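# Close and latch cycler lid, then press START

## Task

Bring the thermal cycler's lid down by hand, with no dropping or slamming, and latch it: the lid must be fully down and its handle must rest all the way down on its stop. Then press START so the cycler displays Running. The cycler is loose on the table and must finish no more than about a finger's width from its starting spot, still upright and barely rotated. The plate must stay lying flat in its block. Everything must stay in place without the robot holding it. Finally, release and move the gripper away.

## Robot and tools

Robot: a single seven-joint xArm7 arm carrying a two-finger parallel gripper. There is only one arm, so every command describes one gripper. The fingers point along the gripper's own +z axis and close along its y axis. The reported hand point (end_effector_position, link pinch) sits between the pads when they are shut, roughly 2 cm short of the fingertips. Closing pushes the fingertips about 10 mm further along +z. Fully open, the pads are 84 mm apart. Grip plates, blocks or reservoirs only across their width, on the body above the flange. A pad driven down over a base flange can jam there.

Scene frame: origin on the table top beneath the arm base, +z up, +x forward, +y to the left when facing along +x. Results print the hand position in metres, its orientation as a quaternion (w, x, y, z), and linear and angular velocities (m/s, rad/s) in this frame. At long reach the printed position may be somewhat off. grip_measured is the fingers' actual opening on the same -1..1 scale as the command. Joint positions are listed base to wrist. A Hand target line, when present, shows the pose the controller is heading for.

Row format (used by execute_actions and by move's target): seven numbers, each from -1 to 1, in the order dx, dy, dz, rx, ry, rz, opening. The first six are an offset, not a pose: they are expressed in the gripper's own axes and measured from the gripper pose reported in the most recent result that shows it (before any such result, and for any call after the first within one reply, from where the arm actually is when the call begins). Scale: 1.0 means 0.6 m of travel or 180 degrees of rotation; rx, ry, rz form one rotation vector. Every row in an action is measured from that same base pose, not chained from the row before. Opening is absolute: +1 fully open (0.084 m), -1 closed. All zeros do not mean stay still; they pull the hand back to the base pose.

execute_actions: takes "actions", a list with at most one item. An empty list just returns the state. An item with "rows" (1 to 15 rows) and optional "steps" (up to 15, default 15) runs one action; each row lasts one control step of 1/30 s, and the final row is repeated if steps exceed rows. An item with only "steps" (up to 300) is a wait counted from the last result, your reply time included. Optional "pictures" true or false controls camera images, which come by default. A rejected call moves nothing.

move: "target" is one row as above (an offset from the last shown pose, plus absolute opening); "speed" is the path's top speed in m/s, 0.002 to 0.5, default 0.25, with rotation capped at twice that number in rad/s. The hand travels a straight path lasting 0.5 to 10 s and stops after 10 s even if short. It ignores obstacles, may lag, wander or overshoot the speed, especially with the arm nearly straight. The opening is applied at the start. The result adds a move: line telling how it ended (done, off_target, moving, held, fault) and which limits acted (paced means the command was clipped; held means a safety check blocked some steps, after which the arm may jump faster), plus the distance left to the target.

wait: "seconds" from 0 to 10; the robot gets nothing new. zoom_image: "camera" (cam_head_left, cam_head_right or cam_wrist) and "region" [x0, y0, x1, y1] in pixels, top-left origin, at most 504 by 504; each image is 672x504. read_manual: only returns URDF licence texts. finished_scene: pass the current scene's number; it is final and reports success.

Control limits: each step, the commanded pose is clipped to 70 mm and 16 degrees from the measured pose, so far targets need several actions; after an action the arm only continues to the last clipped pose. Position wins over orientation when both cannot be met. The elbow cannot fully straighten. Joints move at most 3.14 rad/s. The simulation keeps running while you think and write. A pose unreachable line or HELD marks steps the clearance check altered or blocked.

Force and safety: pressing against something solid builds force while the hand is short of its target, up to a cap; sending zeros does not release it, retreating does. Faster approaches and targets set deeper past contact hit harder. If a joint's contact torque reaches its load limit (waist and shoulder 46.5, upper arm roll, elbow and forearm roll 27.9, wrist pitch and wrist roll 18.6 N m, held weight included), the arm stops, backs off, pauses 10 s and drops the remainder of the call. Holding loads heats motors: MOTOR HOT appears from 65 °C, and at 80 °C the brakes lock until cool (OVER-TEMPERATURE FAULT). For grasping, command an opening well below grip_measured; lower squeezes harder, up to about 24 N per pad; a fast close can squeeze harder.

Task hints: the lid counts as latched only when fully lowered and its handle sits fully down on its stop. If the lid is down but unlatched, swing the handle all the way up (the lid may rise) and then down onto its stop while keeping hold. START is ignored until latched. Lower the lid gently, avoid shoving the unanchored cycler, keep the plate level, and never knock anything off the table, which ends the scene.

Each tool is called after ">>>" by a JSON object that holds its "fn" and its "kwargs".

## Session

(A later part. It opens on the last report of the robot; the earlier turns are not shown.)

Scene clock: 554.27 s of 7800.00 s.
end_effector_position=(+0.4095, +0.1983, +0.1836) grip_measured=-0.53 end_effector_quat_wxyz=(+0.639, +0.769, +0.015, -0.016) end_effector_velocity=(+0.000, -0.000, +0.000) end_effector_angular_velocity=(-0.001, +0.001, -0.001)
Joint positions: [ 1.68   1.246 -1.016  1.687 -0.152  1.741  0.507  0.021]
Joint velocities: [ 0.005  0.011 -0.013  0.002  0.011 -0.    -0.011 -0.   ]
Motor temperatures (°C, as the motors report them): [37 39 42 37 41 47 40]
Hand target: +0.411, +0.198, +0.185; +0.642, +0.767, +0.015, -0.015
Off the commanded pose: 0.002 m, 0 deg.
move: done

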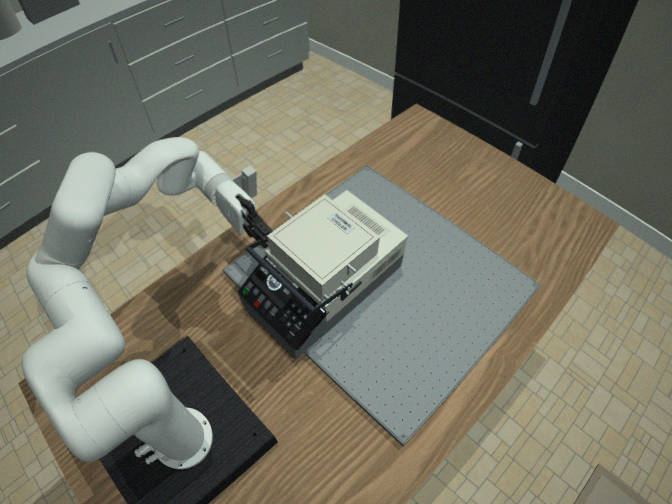

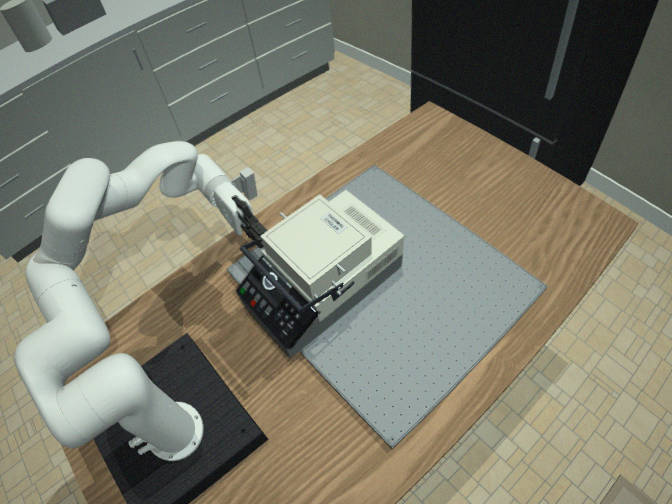

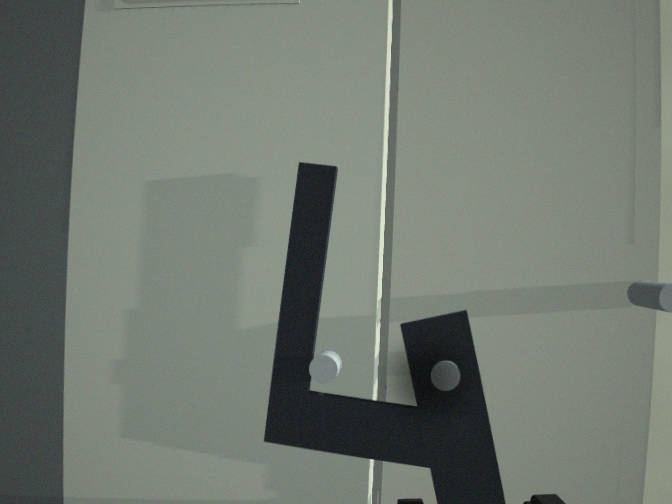

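>>> {"fn": "move", "kwargs": {"target": [0,-0.013,0,0,0,0,-1], "speed": 0.008}}

>>> {"fn": "move", "kwargs": {"target": [0,0,0,0,0,0,-0.2]}}

>>> {"fn": "move", "kwargs": {"target": [0,0,-0.1,0,0,0,-0.2], "speed": 0.08}}

>>> {"fn": "move", "kwargs": {"target": [0,0.17,0,0.45,0,0,-0.2]}}

>>> {"fn": "move", "kwargs": {"target": [-0.075,0.24,0,0,0,0.5,-0.2]}}

Scene clock: 557.03 s of 7800.00 s.
end_effector_position=(+0.4098, +0.2002, +0.1765) grip_measured=-0.54 end_effector_quat_wxyz=(+0.639, +0.769, +0.015, -0.015) end_effector_velocity=(-0.001, -0.001, -0.001) end_effector_angular_velocity=(-0.001, +0.001, -0.005)
Joint positions: [ 1.676  1.264 -1.014  1.7   -0.138  1.74   0.51   0.02 ]
Joint velocities: [-0.002  0.002  0.001 -0.002  0.002  0.001  0.001 -0.   ]
Motor temperatures (°C, as the motors report them): [37 39 43 37 41 47 40]
Hand target: +0.409, +0.200, +0.176; +0.639, +0.769, +0.015, -0.016
Off the commanded pose: 0.001 m, 0 deg.
move: done

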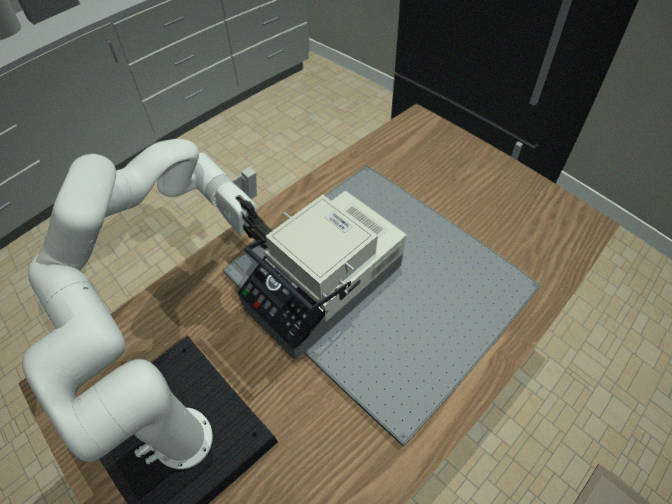

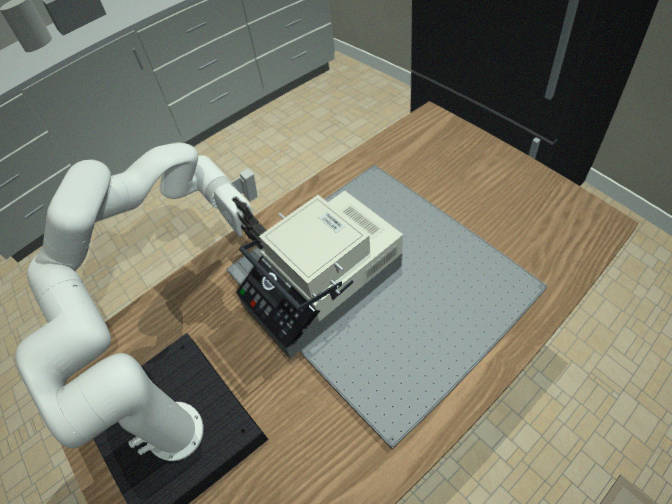

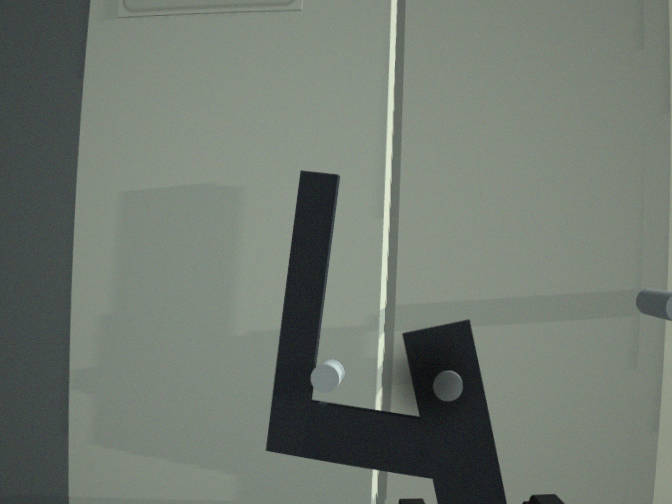

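Scene clock: 557.80 s of 7800.00 s.
end_effector_position=(+0.4098, +0.1998, +0.1765) grip_measured=-0.21 end_effector_quat_wxyz=(+0.639, +0.769, +0.015, -0.015) end_effector_velocity=(-0.000, +0.003, -0.000) end_effector_angular_velocity=(+0.003, +0.001, +0.007)
Joint positions: [ 1.676  1.264 -1.015  1.699 -0.138  1.74   0.51   0.035]
Joint velocities: [ 0.002 -0.     0.002  0.005  0.     0.    -0.    -0.   ]
Motor temperatures (°C, as the motors report them): [37 39 43 37 41 47 40]
Hand target: +0.410, +0.200, +0.176; +0.639, +0.769, +0.015, -0.015
Off the commanded pose: 0.000 m, 0 deg.
move: done

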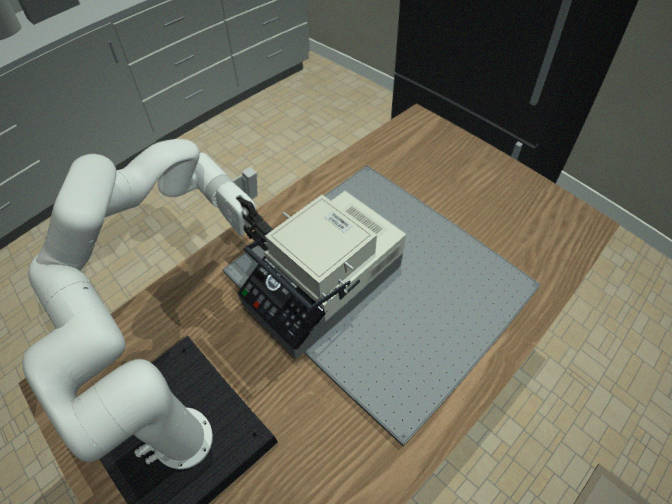

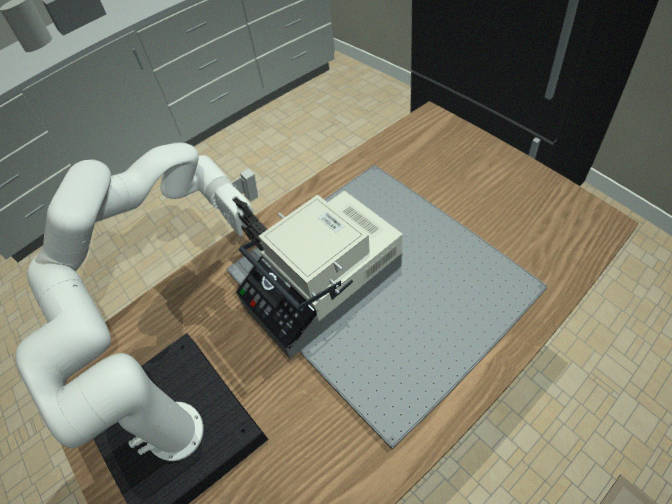

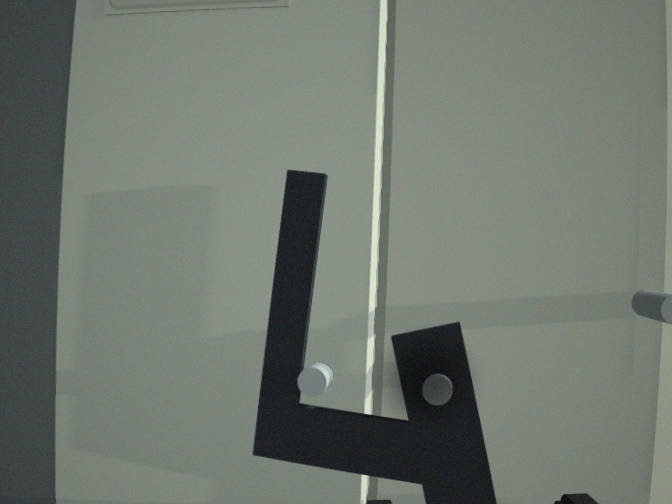

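Scene clock: 558.93 s of 7800.00 s.
end_effector_position=(+0.4101, +0.2583, +0.1871) grip_measured=-0.21 end_effector_quat_wxyz=(+0.639, +0.769, +0.015, -0.015) end_effector_velocity=(-0.001, +0.003, +0.001) end_effector_angular_velocity=(-0.002, +0.001, -0.003)
Joint positions: [ 1.581  1.353 -0.997  2.038 -0.119  1.953  0.482  0.035]
Joint velocities: [-0.007  0.006  0.001  0.021  0.001  0.016 -0.002 -0.   ]
Motor temperatures (°C, as the motors report them): [37 39 43 37 41 47 40]
Hand target: +0.410, +0.259, +0.187; +0.639, +0.769, +0.015, -0.015
Off the commanded pose: 0.001 m, 0 deg.
move: done

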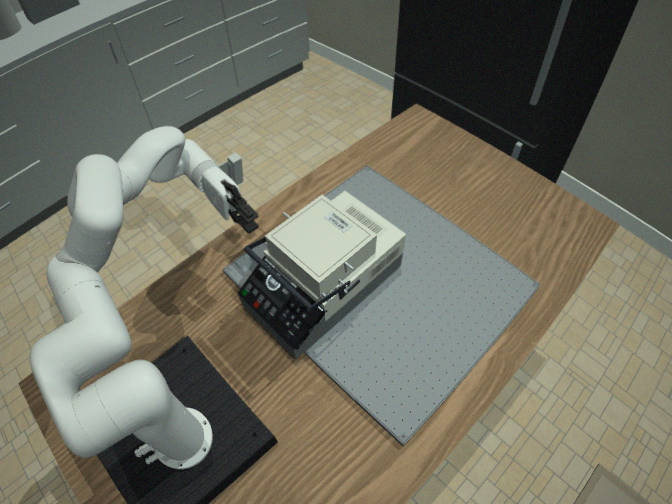

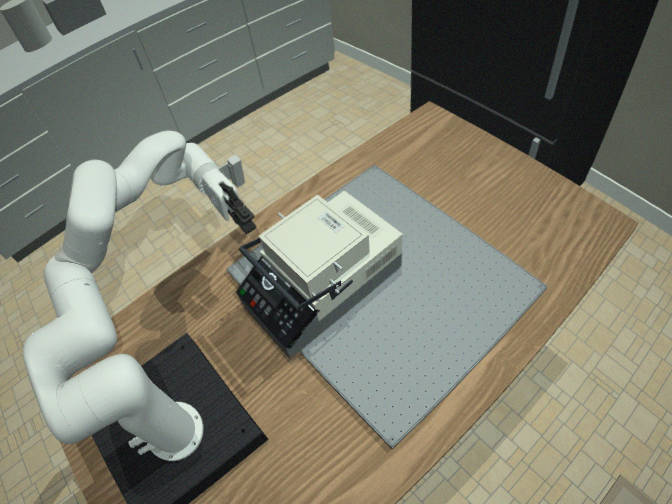

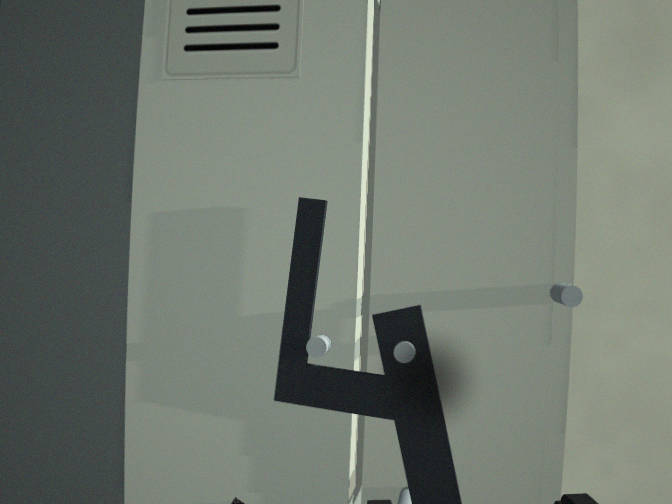

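Scene clock: 562.23 s of 7800.00 s.
end_effector_position=(+0.4143, +0.2411, +0.2897) grip_measured=-0.21 end_effector_quat_wxyz=(-0.012, +1.000, +0.002, -0.018) end_effector_velocity=(+0.001, -0.003, +0.002) end_effector_angular_velocity=(+0.009, -0.009, -0.009)
Joint positions: [ 2.032  0.099 -1.395  1.154  0.122  1.144  0.441  0.035]
Joint velocities: [ 0.037 -0.046 -0.028 -0.013 -0.043 -0.017  0.034 -0.   ]
Motor temperatures (°C, as the motors report them): [37 39 42 37 41 47 40]
Hand target: +0.414, +0.241, +0.290; -0.013, +1.000, +0.001, -0.018
Off the commanded pose: 0.003 m, 0 deg.
move: done

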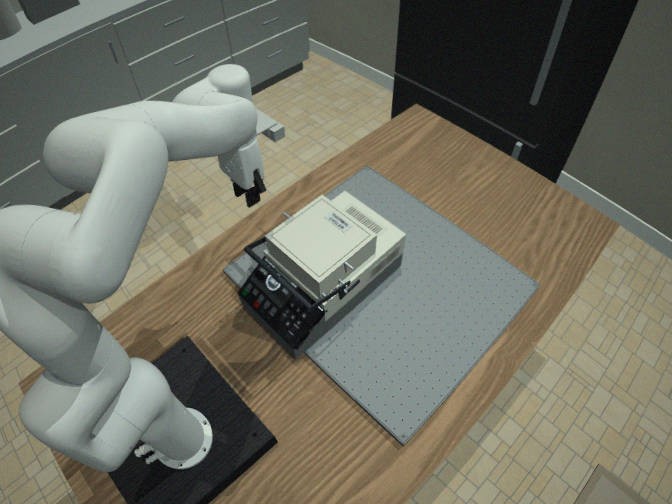

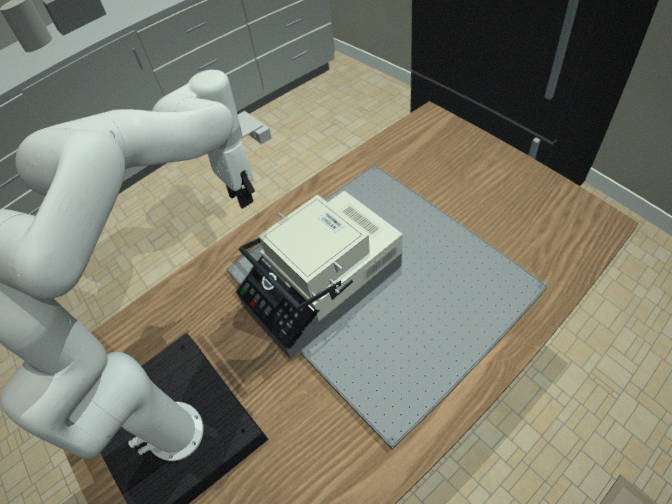

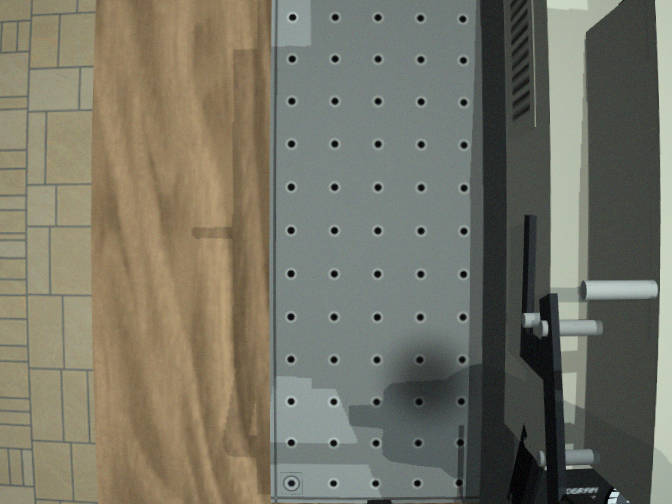

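Scene clock: 565.80 s of 7800.00 s.
end_effector_position=(+0.3695, +0.0968, +0.2884) grip_measured=-0.21 end_effector_quat_wxyz=(+0.004, +0.708, -0.705, -0.022) end_effector_velocity=(-0.000, -0.001, +0.000) end_effector_angular_velocity=(+0.000, -0.002, -0.013)
Joint positions: [ 1.403 -0.505 -0.868  0.832 -0.391  1.209  2.173  0.035]
Joint velocities: [-0.006 -0.003  0.004 -0.002 -0.002 -0.001  0.012  0.   ]
Motor temperatures (°C, as the motors report them): [37 39 42 37 40 47 40]
Hand target: +0.370, +0.097, +0.288; +0.004, +0.708, -0.706, -0.022
Off the commanded pose: 0.001 m, 0 deg.
move: done

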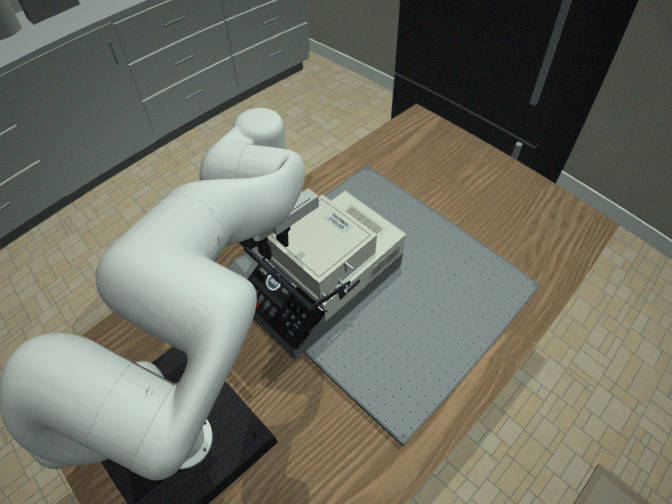

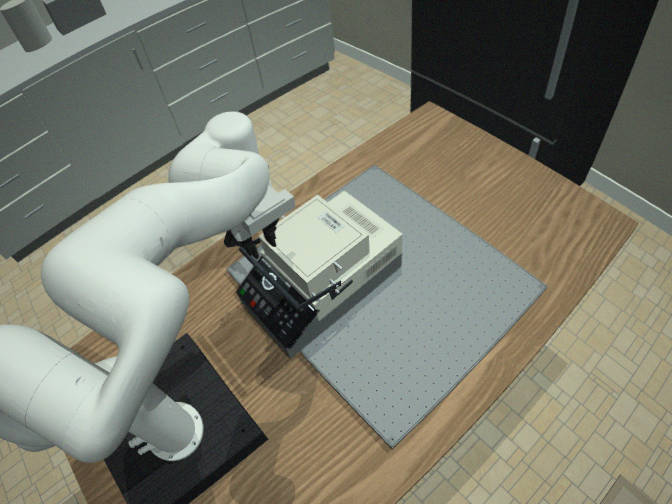

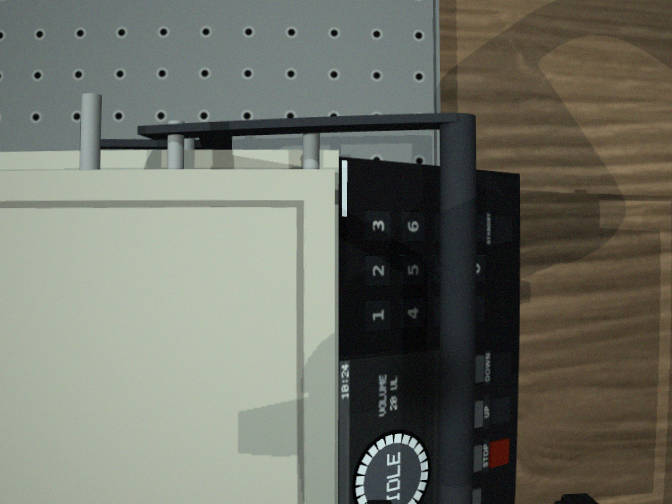

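>>> {"fn": "move", "kwargs": {"target": [0,0.014,0.177,0,0,0,-0.2], "speed": 0.06}}

>>> {"fn": "move", "kwargs": {"target": [0,0,0,0,0,0,-1]}}

>>> {"fn": "move", "kwargs": {"target": [0,-0.04,-0.004,0,0,0,-1], "speed": 0.01}}

Scene clock: 569.03 s of 7800.00 s.
end_effector_position=(+0.3581, +0.0994, +0.1843) grip_measured=-0.23 end_effector_quat_wxyz=(+0.003, +0.708, -0.706, -0.021) end_effector_velocity=(+0.001, +0.001, -0.003) end_effector_angular_velocity=(+0.002, -0.004, +0.001)
Joint positions: [ 1.459 -0.365 -1.036  0.618 -0.4    0.858  2.15   0.034]
Joint velocities: [ 0.005  0.01  -0.009 -0.004  0.003 -0.018 -0.005 -0.001]
Motor temperatures (°C, as the motors report them): [37 39 41 37 40 47 40]
Hand target: +0.357, +0.099, +0.183; +0.005, +0.708, -0.706, -0.021
Off the commanded pose: 0.002 m, 0 deg.
move: done

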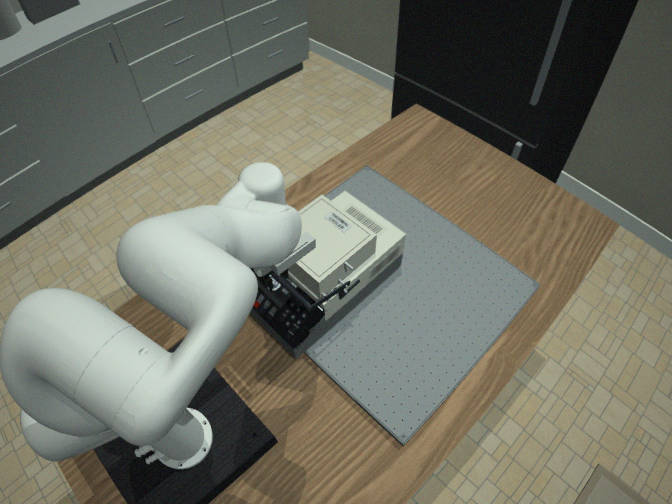

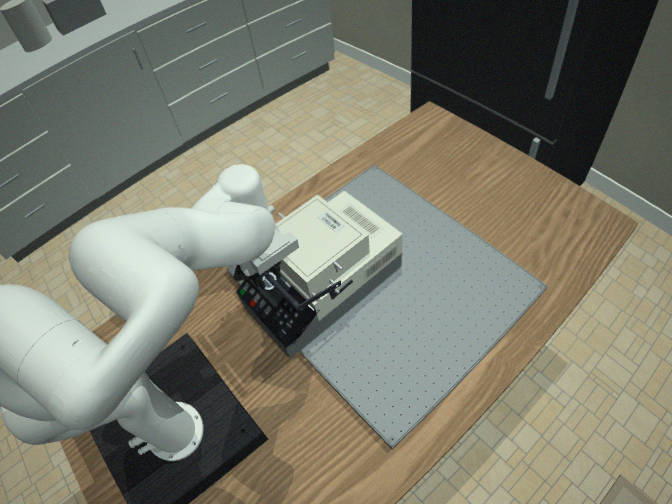

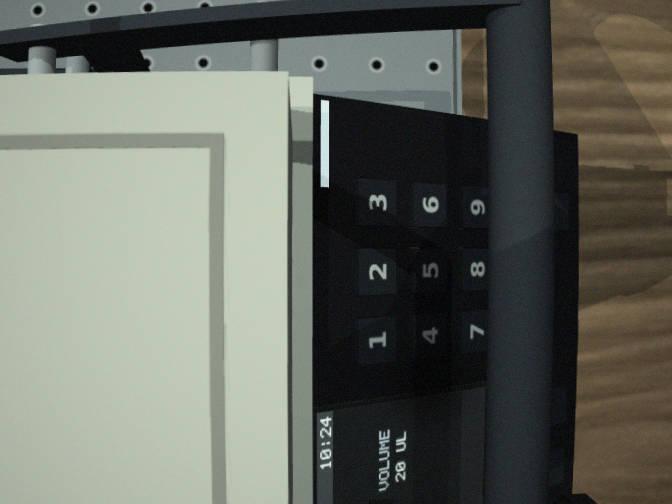

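Scene clock: 569.53 s of 7800.00 s.
end_effector_position=(+0.3565, +0.0990, +0.1830) grip_measured=-0.74 end_effector_quat_wxyz=(+0.005, +0.708, -0.706, -0.022) end_effector_velocity=(+0.001, +0.000, +0.001) end_effector_angular_velocity=(-0.000, -0.001, +0.000)
Joint positions: [ 1.459 -0.364 -1.037  0.615 -0.4    0.859  2.15   0.012]
Joint velocities: [ 0.    -0.     0.001  0.003 -0.     0.002  0.001 -0.   ]
Motor temperatures (°C, as the motors report them): [37 39 41 37 40 47 40]
Hand target: +0.358, +0.099, +0.184; +0.003, +0.708, -0.706, -0.021
Off the commanded pose: 0.002 m, 0 deg.
move: done

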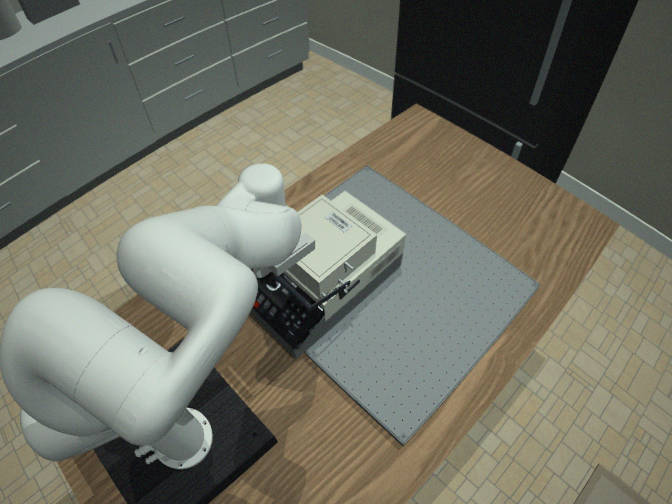

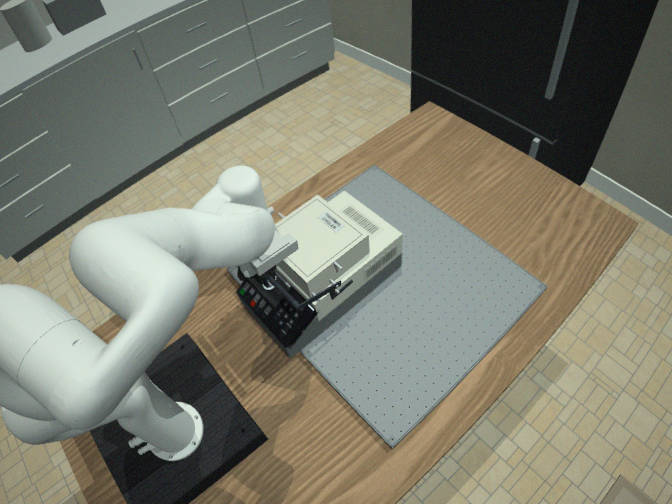

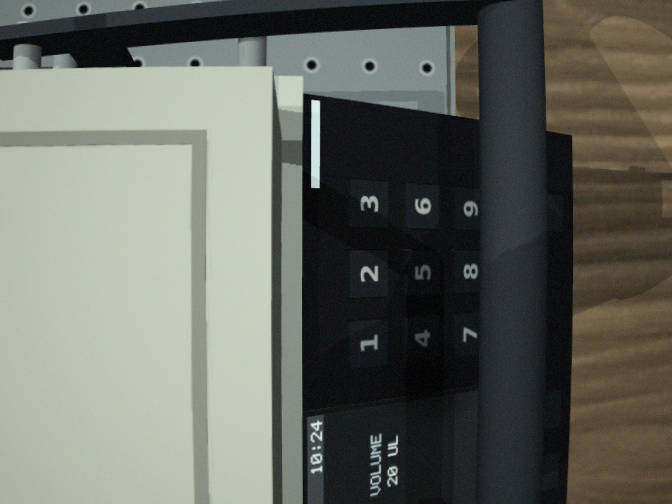

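Scene clock: 572.17 s of 7800.00 s.
end_effector_position=(+0.3770, +0.0960, +0.1828) grip_measured=-0.58 end_effector_quat_wxyz=(+0.013, +0.708, -0.706, -0.024) end_effector_velocity=(-0.000, +0.001, +0.000) end_effector_angular_velocity=(+0.004, +0.004, +0.001)
Joint positions: [ 1.548 -0.276 -1.139  0.69  -0.322  0.86   2.071  0.018]
Joint velocities: [ 0.013 -0.004 -0.011  0.003  0.001  0.005 -0.    -0.   ]
Motor temperatures (°C, as the motors report them): [37 39 41 38 40 47 40]
Hand target: +0.381, +0.099, +0.185; +0.005, +0.708, -0.705, -0.022
Off the commanded pose: 0.005 m, 1 deg.
move: off_target

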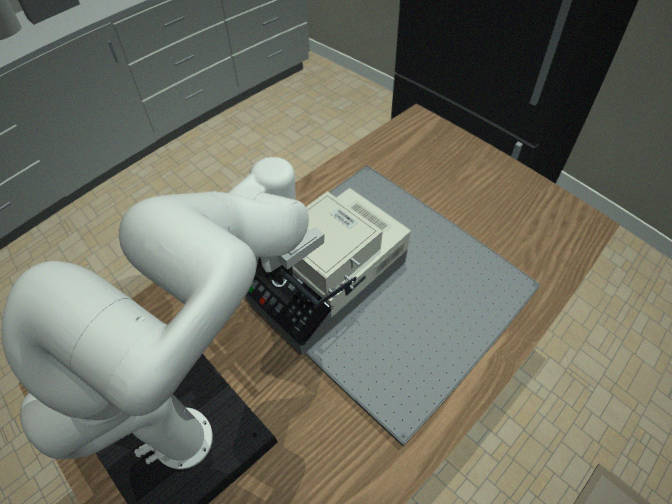

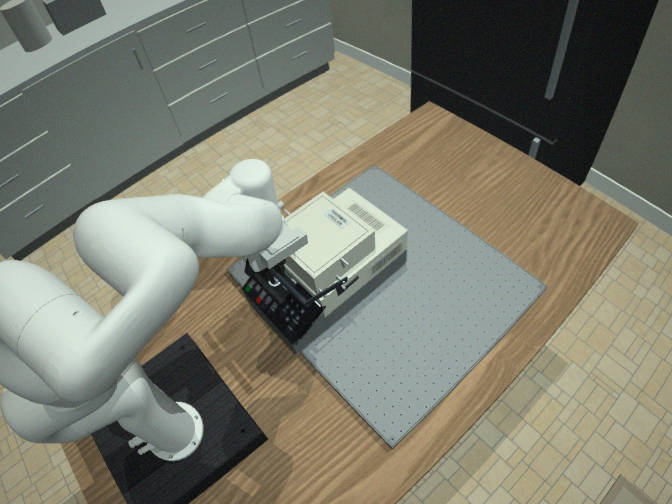

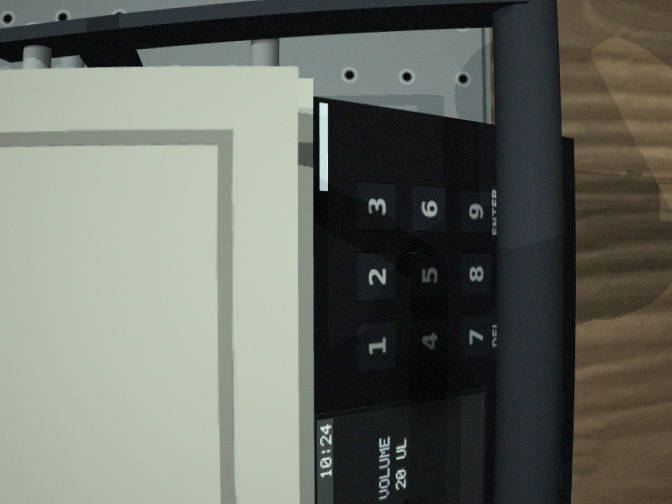

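>>> {"fn": "move", "kwargs": {"target": [-0.004,-0.085,-0.004,0,0,0.012,-1], "speed": 0.012}}

Scene clock: 578.13 s of 7800.00 s.
end_effector_position=(+0.4211, +0.0977, +0.1814) grip_measured=-0.63 end_effector_quat_wxyz=(+0.024, +0.695, -0.718, -0.032) end_effector_velocity=(+0.001, +0.001, -0.000) end_effector_angular_velocity=(+0.004, +0.009, -0.001)
Joint positions: [ 1.664  0.142 -1.311  0.862  0.189  0.887  1.69   0.016]
Joint velocities: [-0.014  0.025  0.009  0.012  0.036  0.016 -0.027 -0.   ]
Motor temperatures (°C, as the motors report them): [37 39 41 39 40 49 40]
Hand target: +0.428, +0.099, +0.183; +0.014, +0.694, -0.719, -0.023
Off the commanded pose: 0.007 m, 2 deg.
move: off_target

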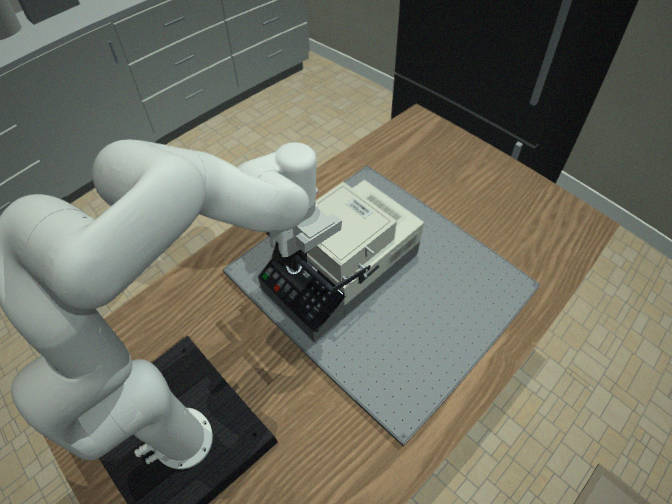

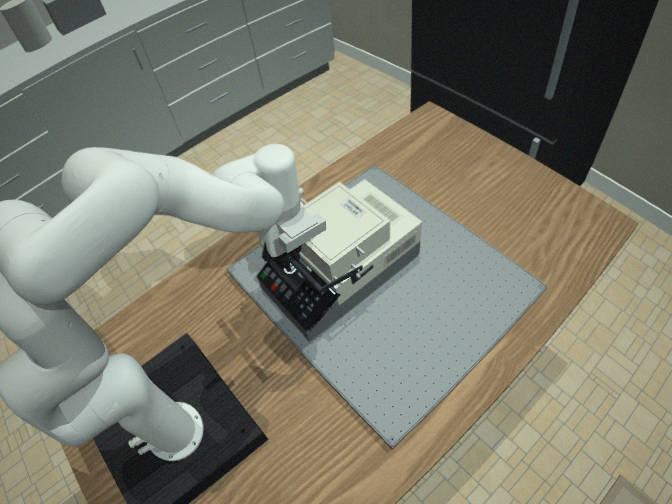

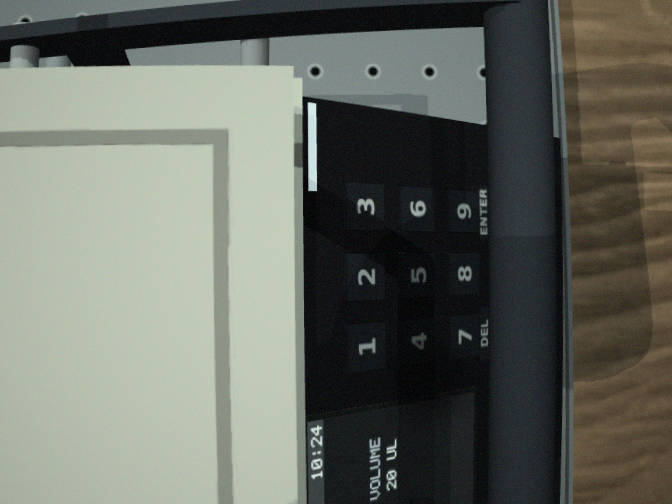

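>>> {"fn": "move", "kwargs": {"target": [-0.003,-0.07,-0.004,0.015,0,0.012,-1], "speed": 0.012}}

Scene clock: 590.33 s of 7800.00 s.
end_effector_position=(+0.4141, +0.0991, +0.1823) grip_measured=-0.74 end_effector_quat_wxyz=(+0.045, +0.693, -0.718, -0.052) end_effector_velocity=(+0.000, +0.000, +0.000) end_effector_angular_velocity=(-0.000, -0.001, +0.000)
Joint positions: [ 1.627  0.191 -1.284  0.899  0.246  0.972  1.65   0.012]
Joint velocities: [ 0.     0.     0.     0.    -0.    -0.001  0.     0.   ]
Motor temperatures (°C, as the motors report them): [38 39 40 38 40 50 40]
Hand target: +0.407, +0.098, +0.179; +0.054, +0.692, -0.717, -0.059
Off the commanded pose: 0.049 m, 6 deg.
TORQUE FAULT: the external load on joint 6 (wrist pitch) reached its load limit, and the arm stopped for 10 seconds. The arm's remaining commands of this call were not run. Joint 6 (wrist pitch) moved back by up to 3 degrees. The gripper holds there, with its grip as last carried out, and the arm accepts commands again: back off and push less far. The arm stops again, at the same cost, whenever a joint's load reaches its limit.
move: fault

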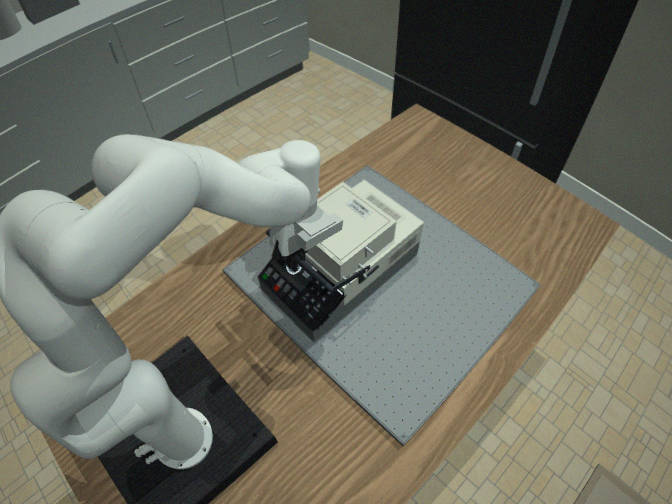

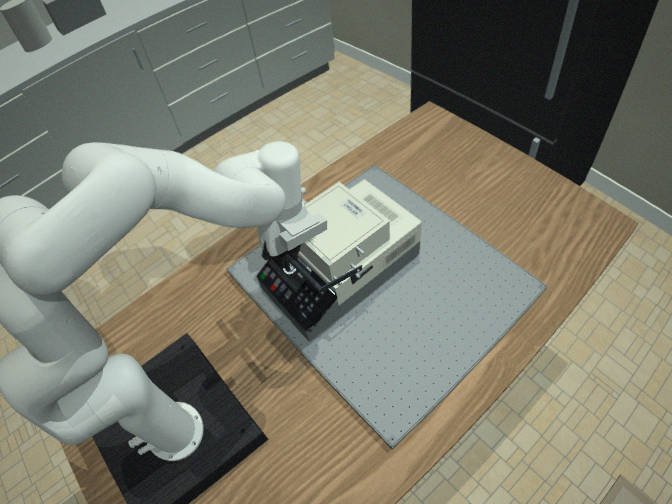

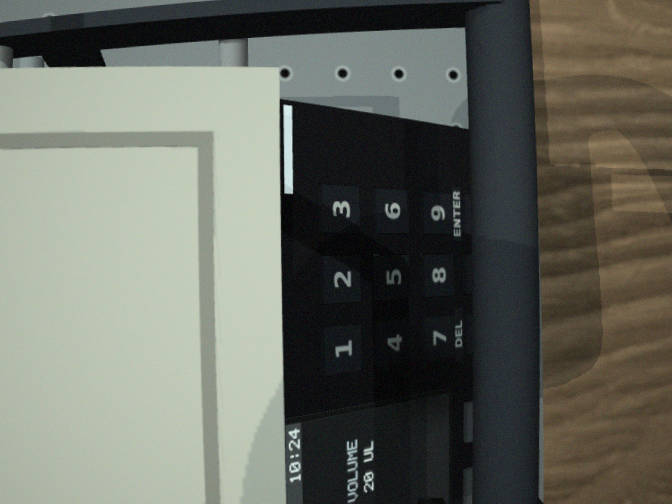

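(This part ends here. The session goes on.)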